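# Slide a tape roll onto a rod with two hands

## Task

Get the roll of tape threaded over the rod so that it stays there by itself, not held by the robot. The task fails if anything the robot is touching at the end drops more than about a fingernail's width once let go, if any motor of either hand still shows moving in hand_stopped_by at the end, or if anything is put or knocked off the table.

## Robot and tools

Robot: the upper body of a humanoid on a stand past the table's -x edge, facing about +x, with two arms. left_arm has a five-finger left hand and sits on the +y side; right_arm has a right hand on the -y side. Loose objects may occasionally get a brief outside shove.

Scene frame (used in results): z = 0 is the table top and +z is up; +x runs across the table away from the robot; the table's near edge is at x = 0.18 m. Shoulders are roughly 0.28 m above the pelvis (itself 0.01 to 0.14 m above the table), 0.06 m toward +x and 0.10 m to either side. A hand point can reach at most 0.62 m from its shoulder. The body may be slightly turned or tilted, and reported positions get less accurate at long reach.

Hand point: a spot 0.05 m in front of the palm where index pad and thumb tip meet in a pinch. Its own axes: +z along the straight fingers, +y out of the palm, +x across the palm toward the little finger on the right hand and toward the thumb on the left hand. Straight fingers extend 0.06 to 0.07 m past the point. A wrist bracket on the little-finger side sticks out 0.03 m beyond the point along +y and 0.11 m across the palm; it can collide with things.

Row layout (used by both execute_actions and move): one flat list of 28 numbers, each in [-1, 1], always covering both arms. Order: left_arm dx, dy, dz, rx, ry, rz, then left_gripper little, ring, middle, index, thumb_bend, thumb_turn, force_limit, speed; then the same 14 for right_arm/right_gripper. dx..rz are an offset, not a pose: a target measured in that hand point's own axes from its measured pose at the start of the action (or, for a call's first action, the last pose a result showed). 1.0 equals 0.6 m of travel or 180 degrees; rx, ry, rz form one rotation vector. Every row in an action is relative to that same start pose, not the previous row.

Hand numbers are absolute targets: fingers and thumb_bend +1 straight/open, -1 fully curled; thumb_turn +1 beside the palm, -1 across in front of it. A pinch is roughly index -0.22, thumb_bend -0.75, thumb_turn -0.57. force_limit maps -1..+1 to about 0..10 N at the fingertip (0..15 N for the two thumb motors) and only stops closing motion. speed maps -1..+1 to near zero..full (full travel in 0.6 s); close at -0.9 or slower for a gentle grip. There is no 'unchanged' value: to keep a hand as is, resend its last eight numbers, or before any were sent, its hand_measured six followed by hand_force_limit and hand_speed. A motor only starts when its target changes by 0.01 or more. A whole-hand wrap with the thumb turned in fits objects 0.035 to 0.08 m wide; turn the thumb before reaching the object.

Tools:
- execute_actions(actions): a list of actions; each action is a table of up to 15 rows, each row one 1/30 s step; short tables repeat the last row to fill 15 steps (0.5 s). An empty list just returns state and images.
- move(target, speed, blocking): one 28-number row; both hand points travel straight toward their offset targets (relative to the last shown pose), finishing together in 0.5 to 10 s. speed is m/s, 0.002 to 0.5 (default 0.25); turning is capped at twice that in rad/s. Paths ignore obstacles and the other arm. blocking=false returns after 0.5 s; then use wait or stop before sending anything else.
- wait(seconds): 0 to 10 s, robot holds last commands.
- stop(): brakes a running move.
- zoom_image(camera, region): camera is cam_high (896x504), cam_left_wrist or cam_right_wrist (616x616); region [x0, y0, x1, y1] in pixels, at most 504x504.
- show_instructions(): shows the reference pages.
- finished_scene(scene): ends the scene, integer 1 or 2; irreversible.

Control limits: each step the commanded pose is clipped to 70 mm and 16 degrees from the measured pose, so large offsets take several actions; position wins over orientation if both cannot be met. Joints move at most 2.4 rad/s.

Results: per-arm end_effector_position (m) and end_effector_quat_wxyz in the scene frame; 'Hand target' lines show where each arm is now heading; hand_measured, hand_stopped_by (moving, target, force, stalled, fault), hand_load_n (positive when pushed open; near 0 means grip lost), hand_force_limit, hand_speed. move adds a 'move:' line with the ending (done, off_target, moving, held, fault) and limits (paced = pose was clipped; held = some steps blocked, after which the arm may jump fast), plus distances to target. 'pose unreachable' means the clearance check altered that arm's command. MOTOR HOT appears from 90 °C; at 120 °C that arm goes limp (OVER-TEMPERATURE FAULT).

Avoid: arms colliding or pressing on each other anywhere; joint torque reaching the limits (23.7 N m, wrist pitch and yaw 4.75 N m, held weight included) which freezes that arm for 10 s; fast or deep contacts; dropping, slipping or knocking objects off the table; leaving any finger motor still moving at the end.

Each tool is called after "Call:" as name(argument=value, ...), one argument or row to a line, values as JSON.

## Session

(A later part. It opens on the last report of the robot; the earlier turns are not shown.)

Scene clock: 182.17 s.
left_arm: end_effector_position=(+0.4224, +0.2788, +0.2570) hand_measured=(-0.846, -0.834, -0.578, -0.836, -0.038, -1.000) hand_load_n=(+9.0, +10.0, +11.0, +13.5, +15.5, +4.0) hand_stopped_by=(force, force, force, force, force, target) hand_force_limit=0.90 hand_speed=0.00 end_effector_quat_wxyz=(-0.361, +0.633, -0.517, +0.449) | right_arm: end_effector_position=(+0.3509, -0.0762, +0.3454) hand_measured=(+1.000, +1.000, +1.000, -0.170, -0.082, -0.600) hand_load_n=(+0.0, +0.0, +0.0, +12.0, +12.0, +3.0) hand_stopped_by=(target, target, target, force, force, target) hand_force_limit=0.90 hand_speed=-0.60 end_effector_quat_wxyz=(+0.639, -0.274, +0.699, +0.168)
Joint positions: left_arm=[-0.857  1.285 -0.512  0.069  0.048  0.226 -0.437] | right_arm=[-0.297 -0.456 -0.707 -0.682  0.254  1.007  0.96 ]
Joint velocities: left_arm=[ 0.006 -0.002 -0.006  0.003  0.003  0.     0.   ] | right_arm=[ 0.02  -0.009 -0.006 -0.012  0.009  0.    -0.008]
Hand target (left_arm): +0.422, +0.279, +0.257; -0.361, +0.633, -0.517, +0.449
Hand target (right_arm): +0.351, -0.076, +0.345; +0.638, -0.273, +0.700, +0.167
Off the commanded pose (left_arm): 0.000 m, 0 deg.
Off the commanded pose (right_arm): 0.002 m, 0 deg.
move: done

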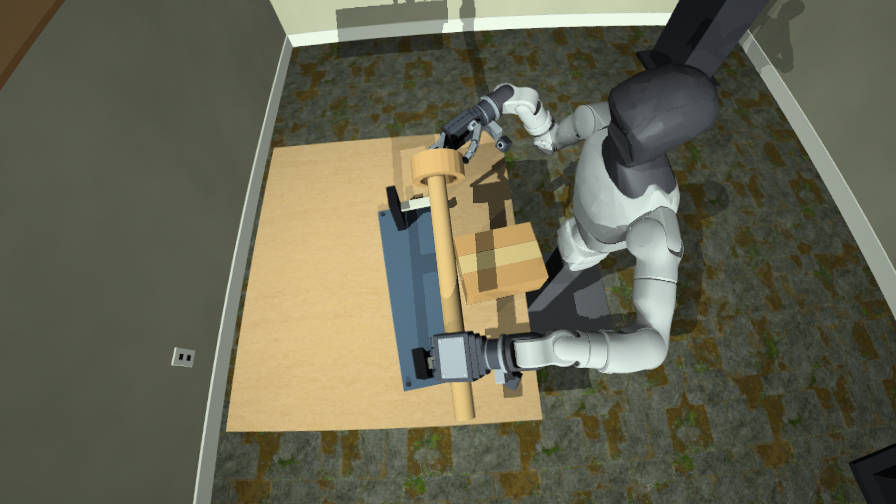

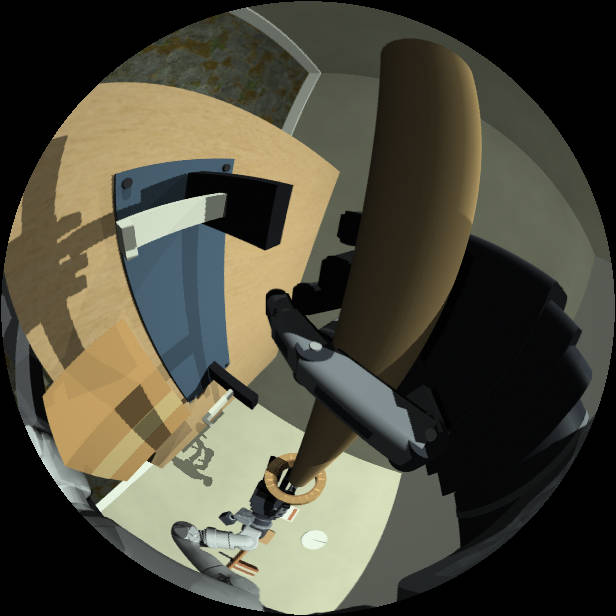

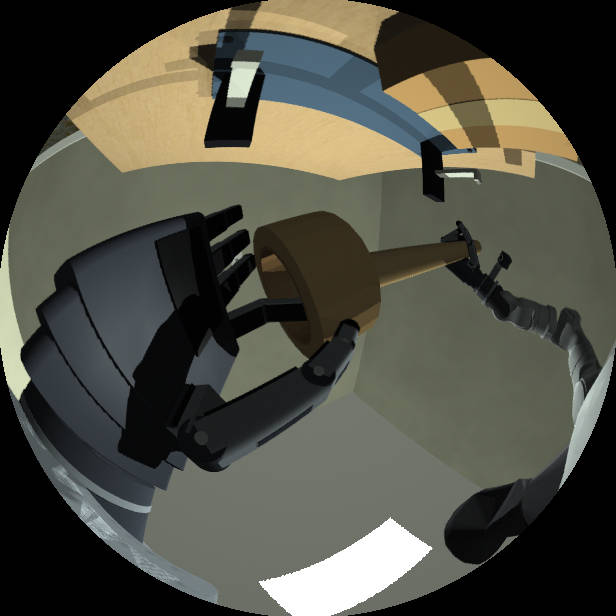

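Call:
move(
  target=[0,0,0,0,0,0,-1,-1,-1,-1,-0.9,-1,0.9,0,0.01,0.033,0.016,0,0,0,1,1,1,-0.5,-0.5,-0.6,0.9,-0.6],
  speed=0.02,
)

Call:
zoom_image(
  camera="cam_high",
  region=[360,70,540,220],
)

Scene clock: 187.17 s.
left_arm: end_effector_position=(+0.4224, +0.2788, +0.2570) hand_measured=(-0.846, -0.834, -0.578, -0.836, -0.038, -1.000) hand_load_n=(+9.0, +10.0, +11.0, +13.5, +15.5, +4.0) hand_stopped_by=(force, force, force, force, force, target) hand_force_limit=0.90 hand_speed=0.00 end_effector_quat_wxyz=(-0.361, +0.633, -0.517, +0.449) | right_arm: end_effector_position=(+0.3470, -0.0562, +0.3375) hand_measured=(+1.000, +1.000, +1.000, -0.170, -0.082, -0.600) hand_load_n=(+0.0, +0.0, +0.0, +12.0, +12.0, +3.0) hand_stopped_by=(target, target, target, force, force, target) hand_force_limit=0.90 hand_speed=-0.60 end_effector_quat_wxyz=(+0.640, -0.273, +0.698, +0.170)
Joint positions: left_arm=[-0.857  1.285 -0.512  0.069  0.048  0.226 -0.437] | right_arm=[-0.269 -0.391 -0.628 -0.757  0.249  1.009  0.875]
Joint velocities: left_arm=[-0.002 -0.003 -0.002 -0.006 -0.006  0.     0.   ] | right_arm=[-0.015 -0.002  0.003 -0.012 -0.011  0.    -0.013]
Hand target (left_arm): +0.422, +0.279, +0.257; -0.361, +0.633, -0.517, +0.449
Hand target (right_arm): +0.347, -0.056, +0.336; +0.640, -0.272, +0.699, +0.168
Off the commanded pose (left_arm): 0.000 m, 0 deg.
Off the commanded pose (right_arm): 0.002 m, 0 deg.
move: done

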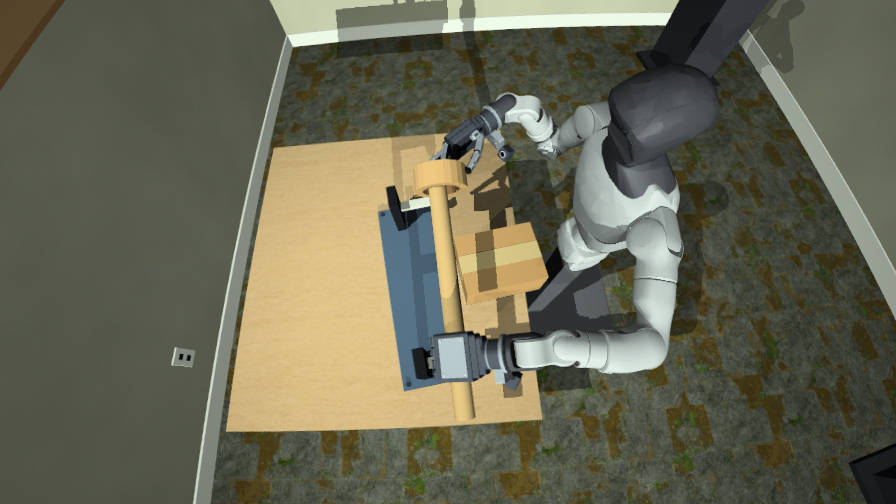

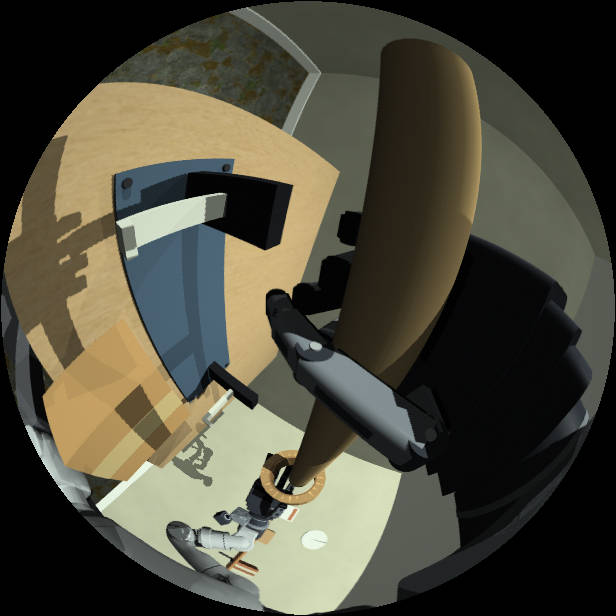

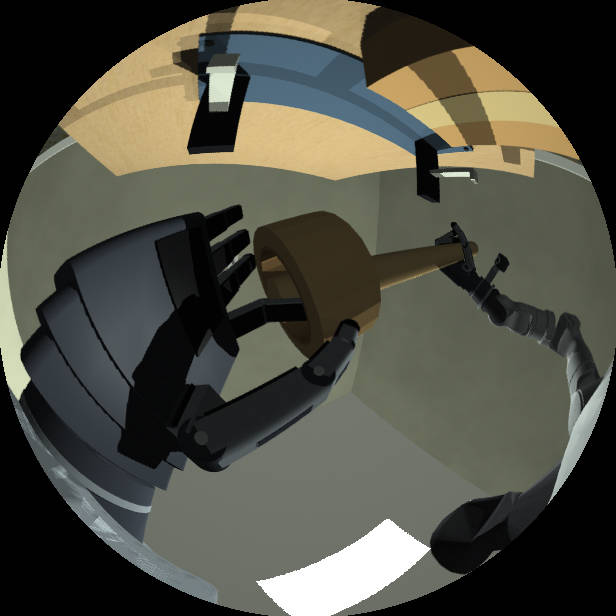

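Region (360, 70, 540, 220) of cam_high's 896x504 image, scaled by 2.800, with more detail than that image has.

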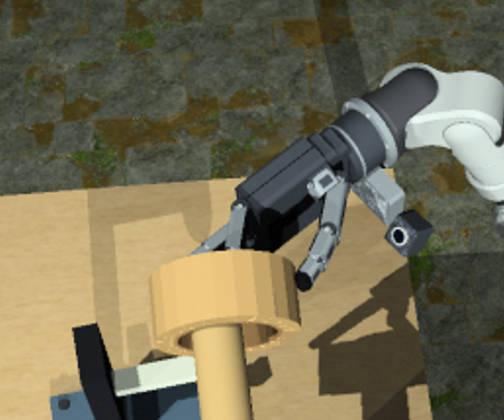

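Call:
zoom_image(
  camera="cam_right_wrist",
  region=[220,200,400,370],
)

Region (220, 200, 400, 370) of cam_right_wrist's 616x616 image, scaled by 2.800, with more detail than that image has.

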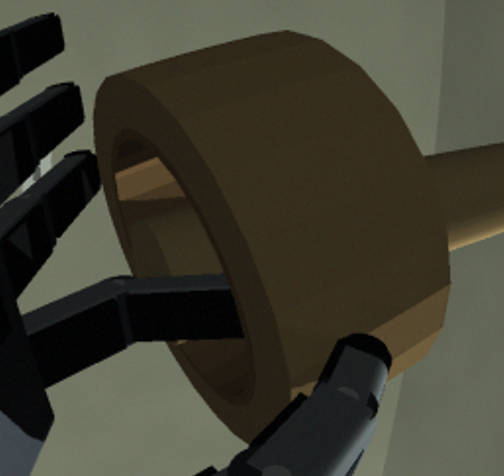

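Call:
move(
  target=[0,0,0,0,0,0,-1,-1,-1,-1,-0.9,-1,0.9,0,0.005,0.05,0.02,0,0,0,1,1,1,-0.5,-0.5,-0.6,0.9,-0.6],
  speed=0.02,
)

Call:
zoom_image(
  camera="cam_right_wrist",
  region=[220,200,400,370],
)

Call:
zoom_image(
  camera="cam_high",
  region=[360,100,540,250],
)

Scene clock: 196.53 s.
left_arm: end_effector_position=(+0.4220, +0.2806, +0.2559) hand_measured=(-0.846, -0.834, -0.578, -0.836, -0.038, -1.000) hand_load_n=(+9.0, +10.0, +11.0, +13.5, +15.5, +4.0) hand_stopped_by=(force, force, force, force, force, target) hand_force_limit=0.90 hand_speed=0.00 end_effector_quat_wxyz=(-0.362, +0.635, -0.517, +0.446) | right_arm: end_effector_position=(+0.3403, -0.0266, +0.3309) hand_measured=(+1.000, +1.000, +1.000, -0.170, -0.082, -0.600) hand_load_n=(+0.0, +0.0, +0.0, +12.0, +11.5, +3.0) hand_stopped_by=(target, target, target, force, force, target) hand_force_limit=0.90 hand_speed=-0.60 end_effector_quat_wxyz=(+0.642, -0.272, +0.697, +0.169)
Joint positions: left_arm=[-0.854  1.287 -0.512  0.071  0.05   0.228 -0.437] | right_arm=[-0.245 -0.313 -0.496 -0.87   0.228  1.044  0.744]
Joint velocities: left_arm=[0.005 0.003 0.009 0.    0.002 0.    0.   ] | right_arm=[ 0.    -0.002 -0.003 -0.002  0.005  0.     0.   ]
Hand target (left_arm): +0.422, +0.279, +0.257; -0.361, +0.633, -0.517, +0.449
Hand target (right_arm): +0.340, -0.026, +0.330; +0.641, -0.271, +0.698, +0.171
Off the commanded pose (left_arm): 0.002 m, 0 deg.
Off the commanded pose (right_arm): 0.002 m, 0 deg.
move: done

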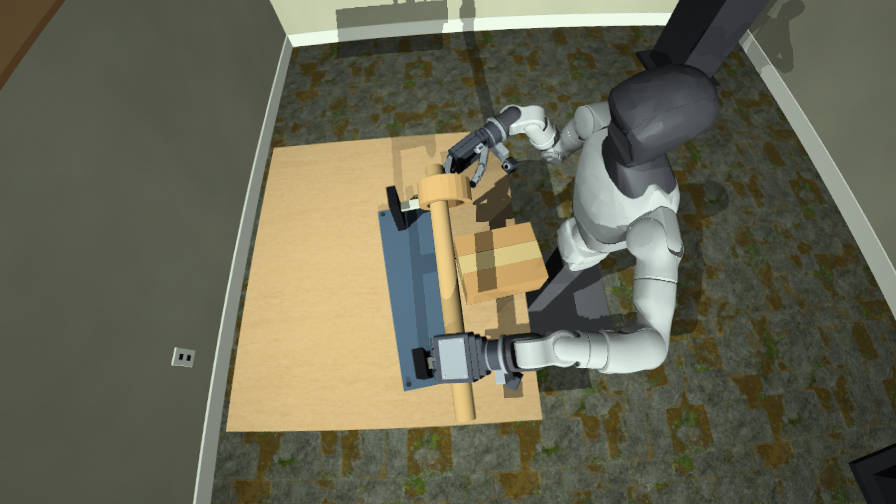

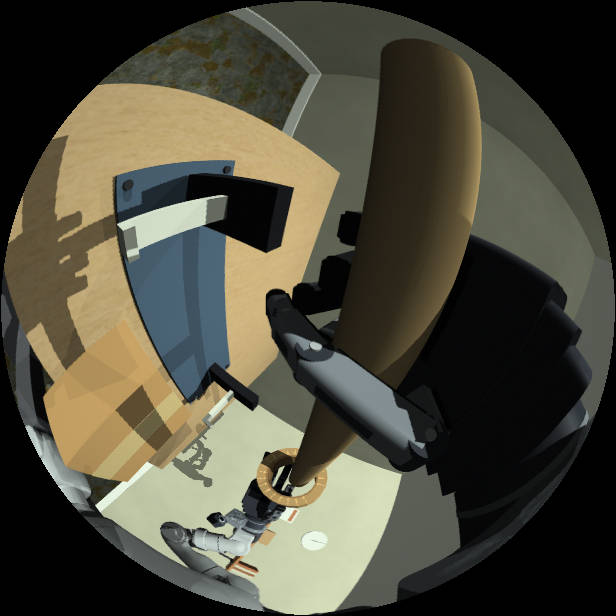

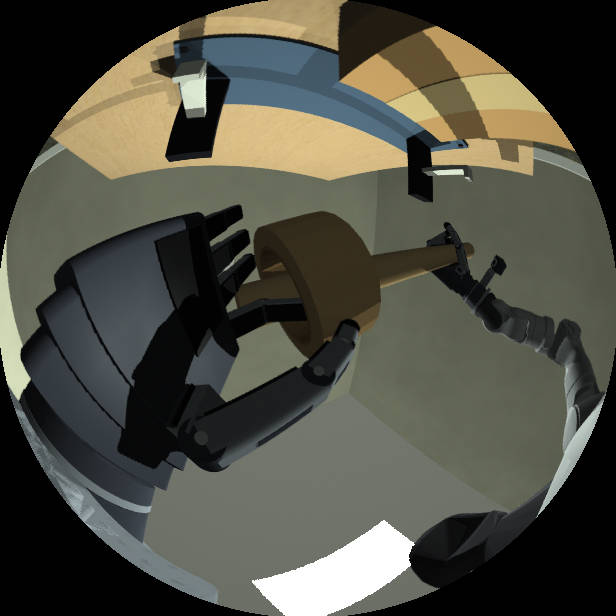

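Region (220, 200, 400, 370) of cam_right_wrist's 616x616 image, scaled by 2.800, with more detail than that image has.

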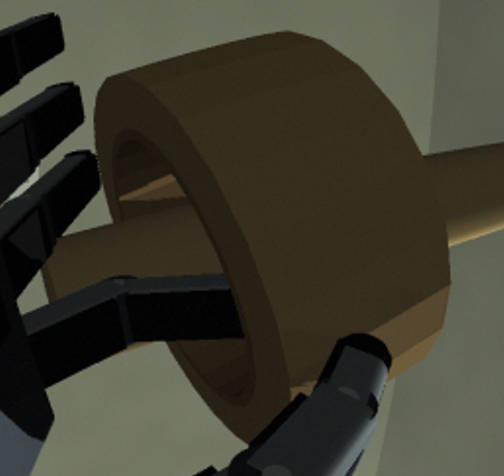

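Region (360, 100, 540, 250) of cam_high's 896x504 image, scaled by 2.800, with more detail than that image has.

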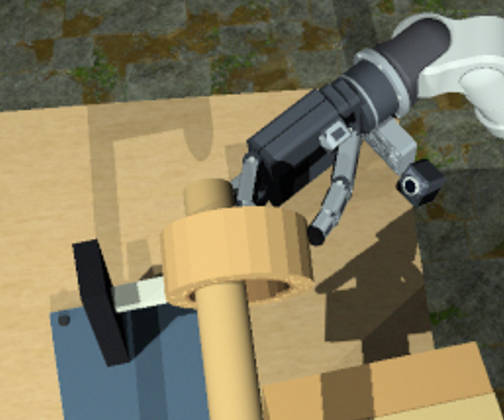

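Call:
move(
  target=[0,0,0,0,0,0,-1,-1,-1,-1,-0.9,-1,0.9,0,0.015,0,0,0,0,0,1,1,1,-0.1,0.8,-0.6,0.9,-0.7],
  speed=0.02,
)

Call:
move(
  target=[0,0,0,0,0,0,-1,-1,-1,-1,-0.9,-1,0.9,0,0.012,-0.055,-0.04,0,0,0,1,1,1,-0.1,0.8,-0.6,0.9,-0.7],
  speed=0.02,
)

Call:
zoom_image(
  camera="cam_high",
  region=[360,100,540,250],
)

Scene clock: 205.13 s.
left_arm: end_effector_position=(+0.4196, +0.2814, +0.2495) hand_measured=(-0.846, -0.834, -0.578, -0.836, -0.038, -1.000) hand_load_n=(+9.0, +10.0, +11.0, +14.0, +15.5, +4.0) hand_stopped_by=(force, force, force, force, force, target) hand_force_limit=0.90 hand_speed=0.00 end_effector_quat_wxyz=(-0.360, +0.636, -0.523, +0.438) | right_arm: end_effector_position=(+0.3389, -0.0272, +0.3233) hand_measured=(+1.000, +1.000, +1.000, -0.100, +0.800, -0.600) hand_load_n=(+0.0, +0.0, +0.0, +2.0, +0.0, +0.0) hand_stopped_by=(target, target, target, target, target, target) hand_force_limit=0.90 hand_speed=-0.70 end_effector_quat_wxyz=(+0.642, -0.273, +0.696, +0.172)
Joint positions: left_arm=[-0.847  1.287 -0.519  0.07   0.059  0.226 -0.442] | right_arm=[-0.2   -0.301 -0.481 -0.841  0.227  0.965  0.744]
Joint velocities: left_arm=[ 0.009  0.    -0.025  0.002 -0.011  0.     0.   ] | right_arm=[-0.006 -0.003 -0.009  0.003  0.     0.     0.   ]
Hand target (left_arm): +0.422, +0.281, +0.256; -0.362, +0.635, -0.517, +0.446
Hand target (right_arm): +0.340, -0.029, +0.322; +0.642, -0.271, +0.697, +0.169
Off the commanded pose (left_arm): 0.007 m, 1 deg.
Off the commanded pose (right_arm): 0.002 m, 0 deg.
move: off_target (left_arm)

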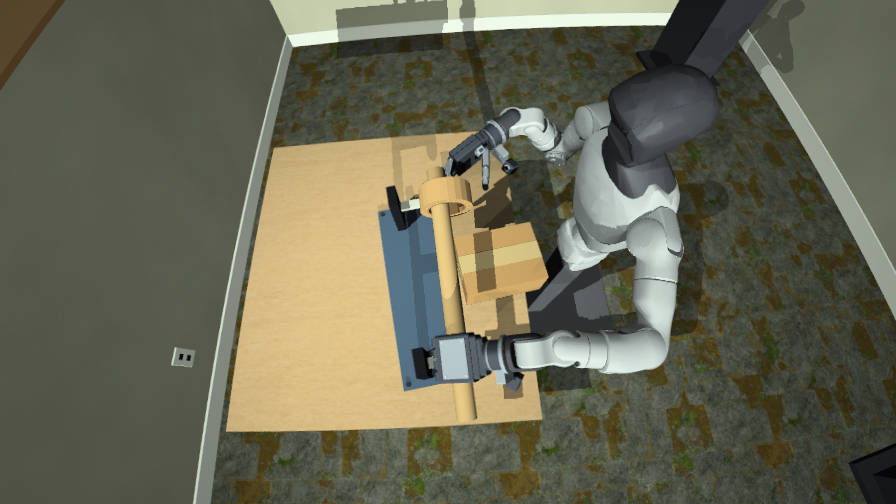

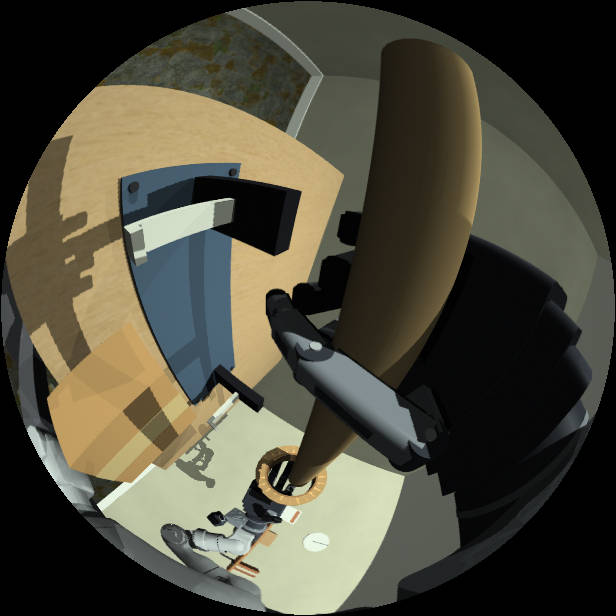

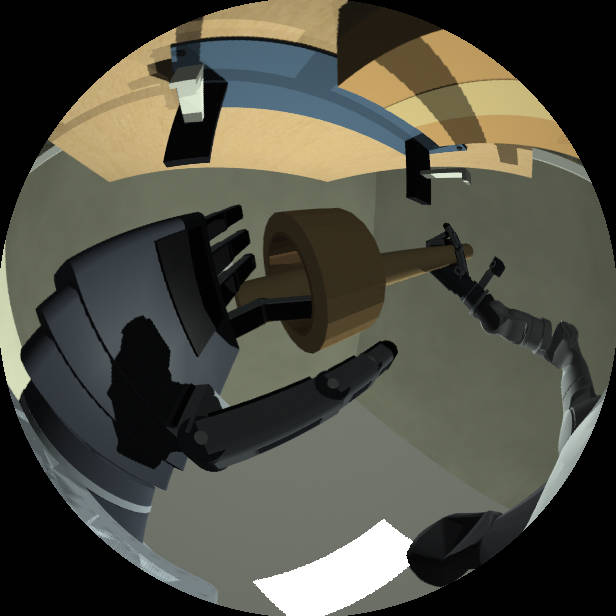

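Scene clock: 207.43 s.
left_arm: end_effector_position=(+0.4172, +0.2776, +0.2445) hand_measured=(-0.846, -0.834, -0.578, -0.836, -0.038, -1.000) hand_load_n=(+9.0, +10.0, +11.0, +13.5, +15.5, +4.0) hand_stopped_by=(force, force, force, force, force, target) hand_force_limit=0.90 hand_speed=0.00 end_effector_quat_wxyz=(-0.354, +0.634, -0.532, +0.435) | right_arm: end_effector_position=(+0.3389, -0.0686, +0.3211) hand_measured=(+1.000, +1.000, +1.000, -0.100, +0.800, -0.600) hand_load_n=(+0.0, +0.0, +0.0, +1.5, +0.0, +0.0) hand_stopped_by=(target, target, target, target, target, target) hand_force_limit=0.90 hand_speed=-0.70 end_effector_quat_wxyz=(+0.640, -0.273, +0.698, +0.168)
Joint positions: left_arm=[-0.841  1.284 -0.525  0.065  0.065  0.216 -0.449] | right_arm=[-0.169 -0.35  -0.662 -0.714  0.234  0.867  0.934]
Joint velocities: left_arm=[ 0.006 -0.017  0.     0.011 -0.002  0.    -0.002] | right_arm=[-0.017 -0.005  0.008 -0.005 -0.009  0.     0.008]
Hand target (left_arm): +0.419, +0.281, +0.249; -0.360, +0.636, -0.523, +0.438
Hand target (right_arm): +0.338, -0.069, +0.322; +0.642, -0.275, +0.696, +0.169
Off the commanded pose (left_arm): 0.007 m, 1 deg.
Off the commanded pose (right_arm): 0.002 m, 1 deg.
move: off_target (left_arm)

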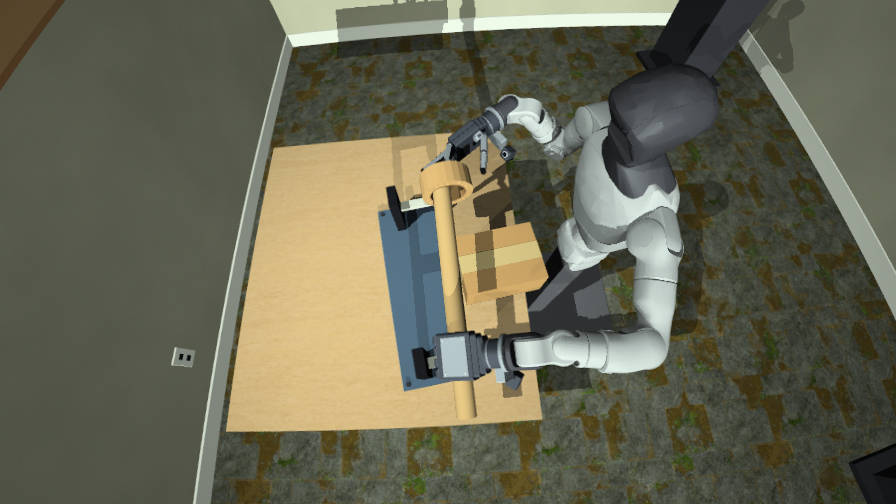

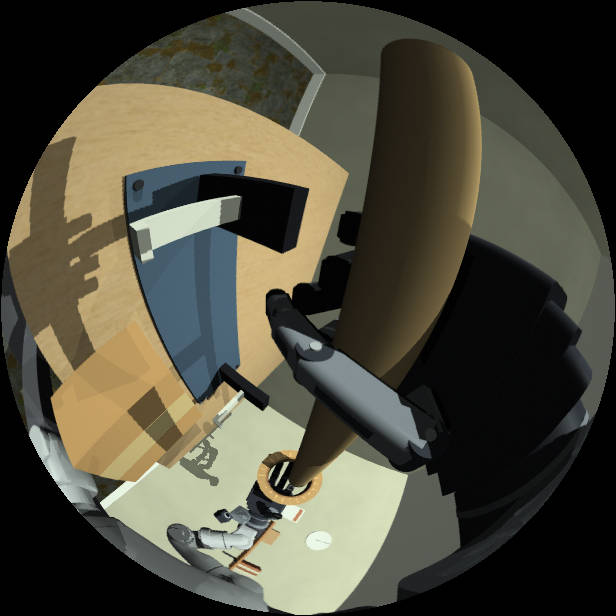

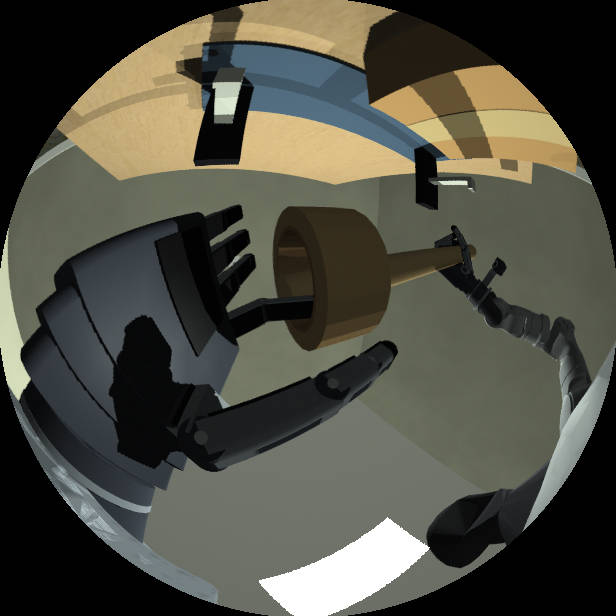

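Region (360, 100, 540, 250) of cam_high's 896x504 image, scaled by 2.800, with more detail than that image has.

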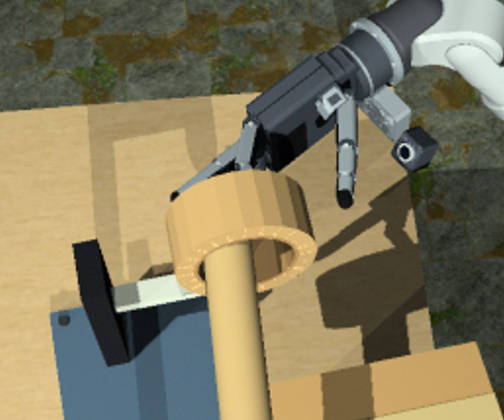

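Call:
move(
  target=[0.005,-0.01,0.005,0,0.005,-0.01,-1,-1,-1,-1,-0.9,-1,0.9,0,0.01,0.05,0.04,0,0,0,1,1,1,-0.1,0.8,-0.6,0.9,-0.7],
  speed=0.02,
)

Call:
zoom_image(
  camera="cam_high",
  region=[360,100,540,250],
)

Call:
zoom_image(
  camera="cam_left_wrist",
  region=[240,420,360,520],
)

Scene clock: 222.43 s.
left_arm: end_effector_position=(+0.4163, +0.2870, +0.2361) hand_measured=(-0.846, -0.834, -0.578, -0.836, -0.038, -1.000) hand_load_n=(+9.0, +10.0, +11.0, +14.0, +15.5, +4.0) hand_stopped_by=(force, force, force, force, force, target) hand_force_limit=0.90 hand_speed=0.00 end_effector_quat_wxyz=(-0.348, +0.648, -0.530, +0.422) | right_arm: end_effector_position=(+0.3456, -0.0385, +0.3096) hand_measured=(+1.000, +1.000, +1.000, -0.100, +0.800, -0.600) hand_load_n=(+0.0, +0.0, +0.0, +1.5, +0.0, +0.0) hand_stopped_by=(target, target, target, target, target, target) hand_force_limit=0.90 hand_speed=-0.70 end_effector_quat_wxyz=(+0.643, -0.263, +0.702, +0.159)
Joint positions: left_arm=[-0.845  1.266 -0.521  0.121  0.08   0.199 -0.483] | right_arm=[-0.16  -0.265 -0.487 -0.773  0.167  0.859  0.777]
Joint velocities: left_arm=[-0.017 -0.002  0.028  0.     0.028  0.    -0.008] | right_arm=[-0.006 -0.012 -0.009  0.     0.009 -0.006 -0.009]
Hand target (left_arm): +0.422, +0.276, +0.249; -0.343, +0.639, -0.524, +0.446
Hand target (right_arm): +0.341, -0.033, +0.309; +0.641, -0.270, +0.699, +0.170
Off the commanded pose (left_arm): 0.018 m, 3 deg.
Off the commanded pose (right_arm): 0.009 m, 2 deg.
move: off_target (left_arm, right_arm)

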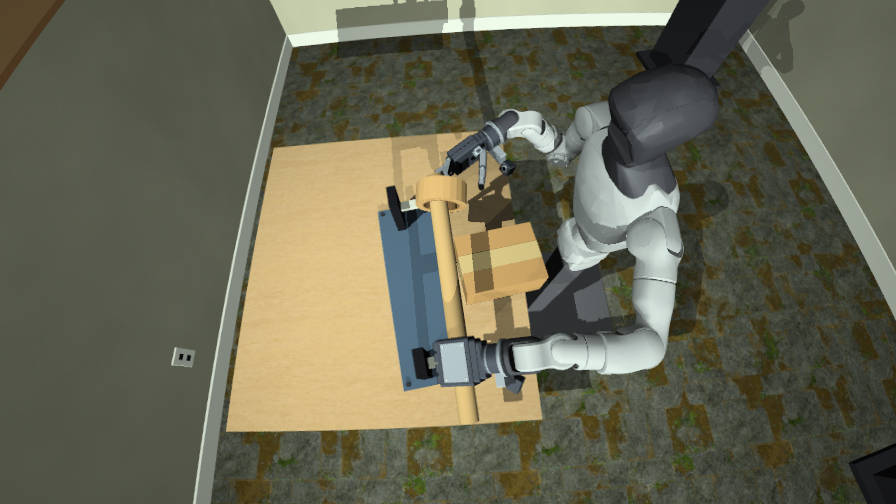

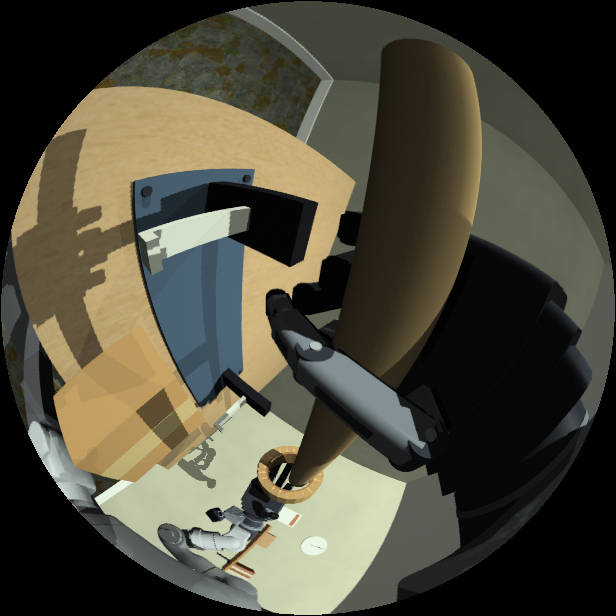

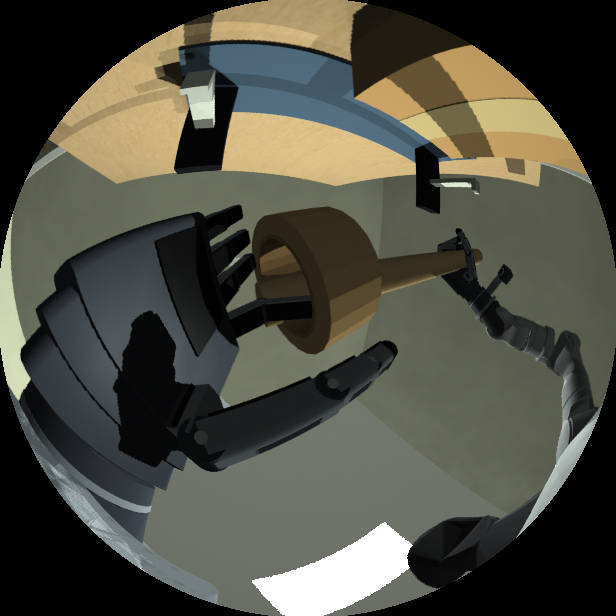

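Region (360, 100, 540, 250) of cam_high's 896x504 image, scaled by 2.800, with more detail than that image has.

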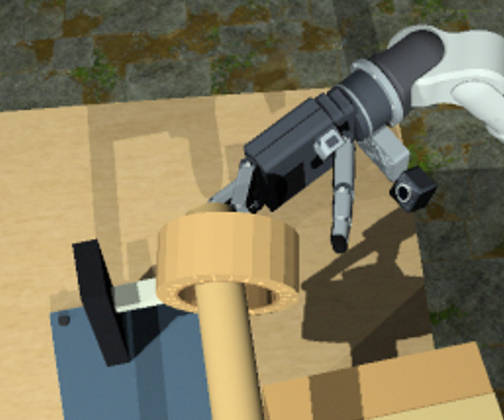

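Region (240, 420, 360, 520) of cam_left_wrist's 616x616 image, scaled by 4.200, with more detail than that image has.

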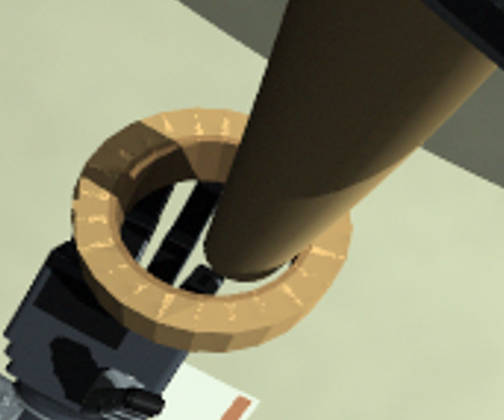

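Call:
move(
  target=[0.01,-0.015,0,0,0.005,-0.012,-1,-1,-1,-1,-0.9,-1,0.9,0,0.035,-0.004,-0.012,0,0,0,1,1,1,-0.1,0.8,-0.6,0.9,-0.7],
  speed=0.02,
)

Call:
zoom_image(
  camera="cam_right_wrist",
  region=[220,200,400,370],
)

Call:
zoom_image(
  camera="cam_left_wrist",
  region=[240,420,360,520],
)

Scene clock: 231.50 s.
left_arm: end_effector_position=(+0.4123, +0.2807, +0.2293) hand_measured=(-0.846, -0.834, -0.578, -0.836, -0.038, -1.000) hand_load_n=(+9.0, +10.0, +11.0, +14.0, +15.5, +3.5) hand_stopped_by=(force, force, force, force, force, target) hand_force_limit=0.90 hand_speed=0.00 end_effector_quat_wxyz=(-0.328, +0.654, -0.541, +0.415) | right_arm: end_effector_position=(+0.3418, -0.0489, +0.2943) hand_measured=(+1.000, +1.000, +1.000, -0.100, +0.800, -0.600) hand_load_n=(+0.0, +0.0, +0.0, +2.0, +0.0, +0.0) hand_stopped_by=(target, target, target, target, target, target) hand_force_limit=0.90 hand_speed=-0.70 end_effector_quat_wxyz=(+0.649, -0.262, +0.698, +0.152)
Joint positions: left_arm=[-0.849  1.246 -0.513  0.133  0.088  0.186 -0.536] | right_arm=[-0.07  -0.242 -0.493 -0.7    0.168  0.68   0.792]
Joint velocities: left_arm=[ 0.     0.005  0.04   0.011  0.009 -0.002 -0.014] | right_arm=[-0.014  0.006  0.    -0.006  0.014 -0.009  0.   ]
Hand target (left_arm): +0.420, +0.283, +0.245; -0.335, +0.655, -0.520, +0.433
Hand target (right_arm): +0.340, -0.049, +0.291; +0.644, -0.261, +0.702, +0.157
Off the commanded pose (left_arm): 0.018 m, 3 deg.
Off the commanded pose (right_arm): 0.005 m, 1 deg.
move: off_target (left_arm, right_arm)

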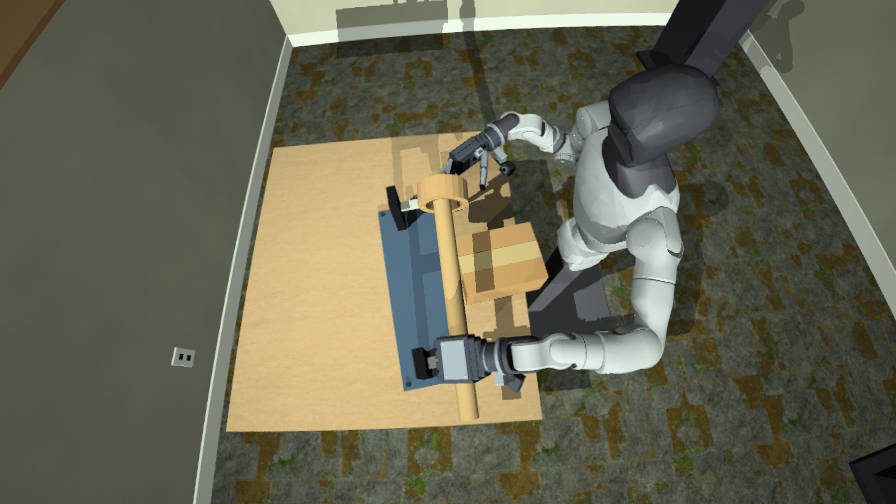

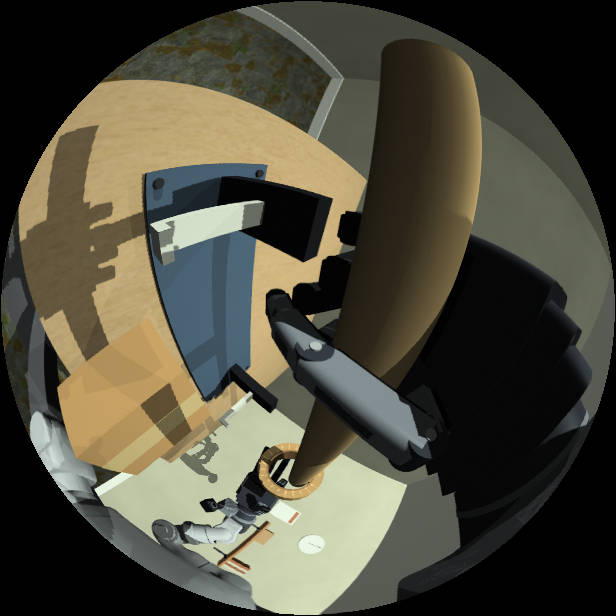

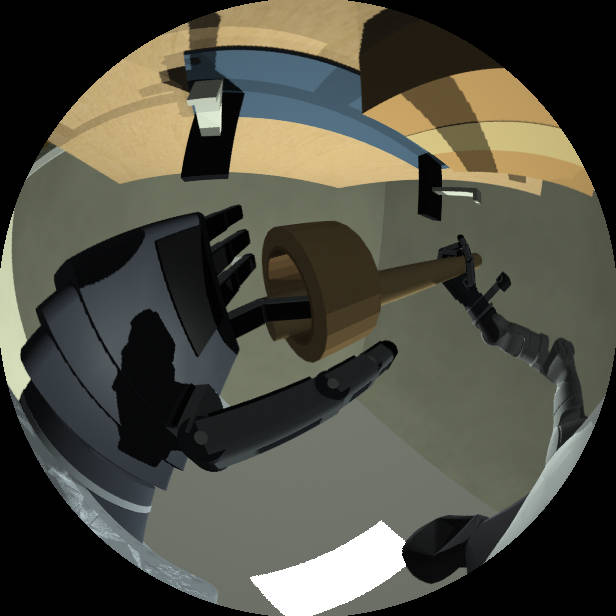

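Region (220, 200, 400, 370) of cam_right_wrist's 616x616 image, scaled by 2.800, with more detail than that image has.

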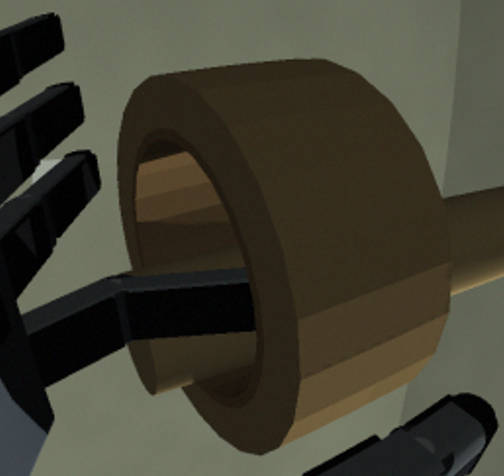

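Region (240, 420, 360, 520) of cam_left_wrist's 616x616 image, scaled by 4.200, with more detail than that image has.

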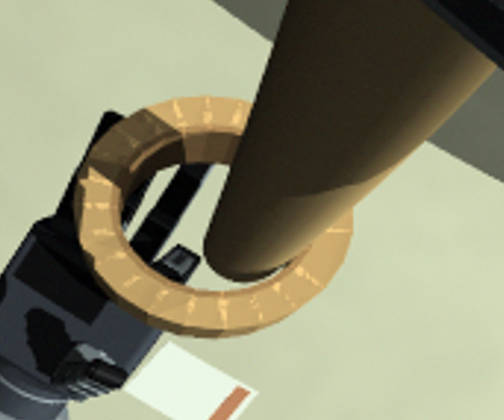

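Call:
move(
  target=[0,-0.025,0.01,0,0.008,-0.015,-1,-1,-1,-1,-0.9,-1,0.9,0,0.012,-0.03,-0.018,0,0,0,1,1,1,-0.1,0.8,-0.6,0.9,-0.7],
  speed=0.02,
)

Call:
zoom_image(
  camera="cam_right_wrist",
  region=[220,200,400,370],
)

Scene clock: 237.00 s.
left_arm: end_effector_position=(+0.4199, +0.2881, +0.2290) hand_measured=(-0.846, -0.834, -0.578, -0.836, -0.038, -1.000) hand_load_n=(+8.5, +10.0, +11.0, +14.0, +15.5, +4.0) hand_stopped_by=(force, force, force, force, force, target) hand_force_limit=0.90 hand_speed=0.00 end_effector_quat_wxyz=(-0.312, +0.667, -0.535, +0.415) | right_arm: end_effector_position=(+0.3424, -0.0703, +0.2905) hand_measured=(+1.000, +1.000, +1.000, -0.100, +0.800, -0.600) hand_load_n=(+0.0, +0.0, +0.0, +0.0, +0.0, +0.0) hand_stopped_by=(target, target, target, target, target, target) hand_force_limit=0.90 hand_speed=-0.70 end_effector_quat_wxyz=(+0.649, -0.263, +0.698, +0.150)
Joint positions: left_arm=[-0.915  1.193 -0.513  0.287  0.099  0.104 -0.594] | right_arm=[-0.066 -0.26  -0.582 -0.616  0.176  0.612  0.884]
Joint velocities: left_arm=[-0.005 -0.02   0.    -0.005  0.009 -0.02  -0.016] | right_arm=[ 0.    -0.002  0.008 -0.002 -0.005  0.     0.011]
Hand target (left_arm): +0.424, +0.283, +0.239; -0.311, +0.662, -0.528, +0.431
Hand target (right_arm): +0.342, -0.071, +0.291; +0.649, -0.263, +0.698, +0.151
Off the commanded pose (left_arm): 0.013 m, 2 deg.
Off the commanded pose (right_arm): 0.001 m, 0 deg.
move: off_target (left_arm)

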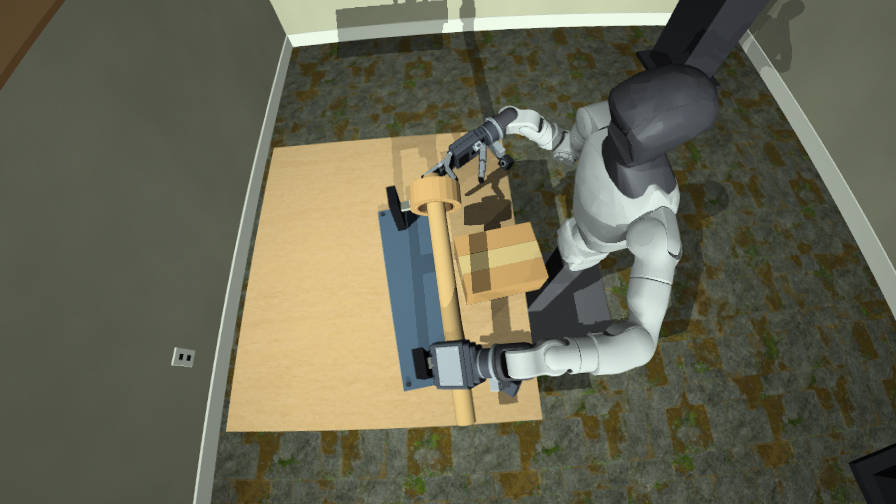

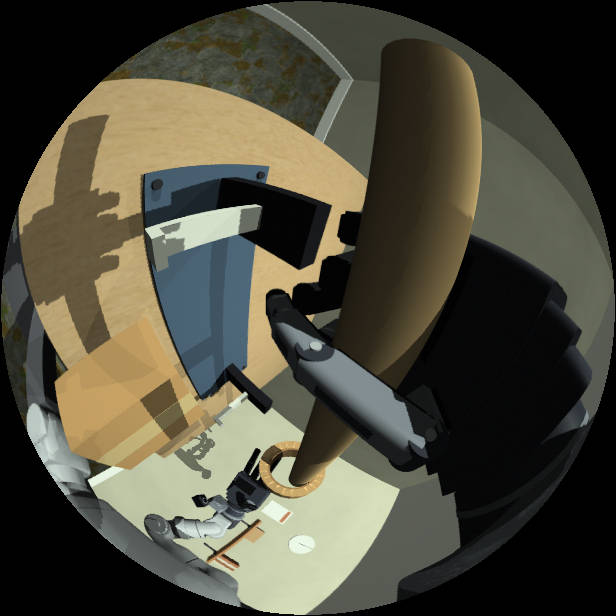

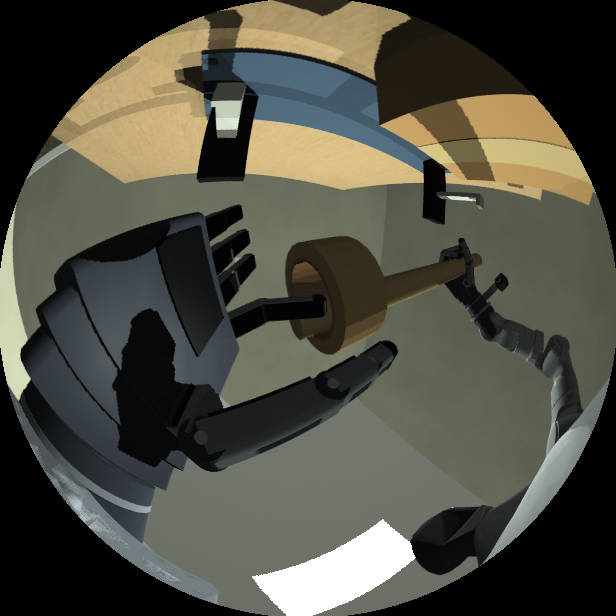

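Region (220, 200, 400, 370) of cam_right_wrist's 616x616 image, scaled by 2.800, with more detail than that image has.

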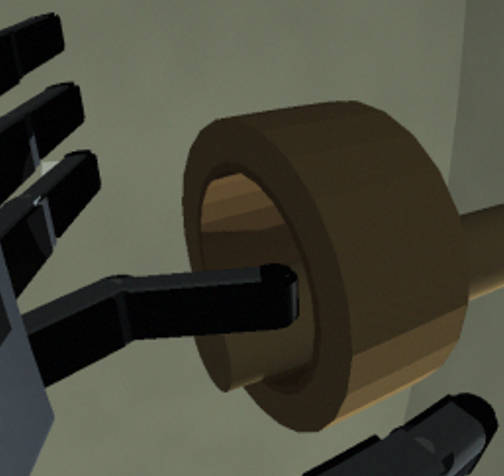

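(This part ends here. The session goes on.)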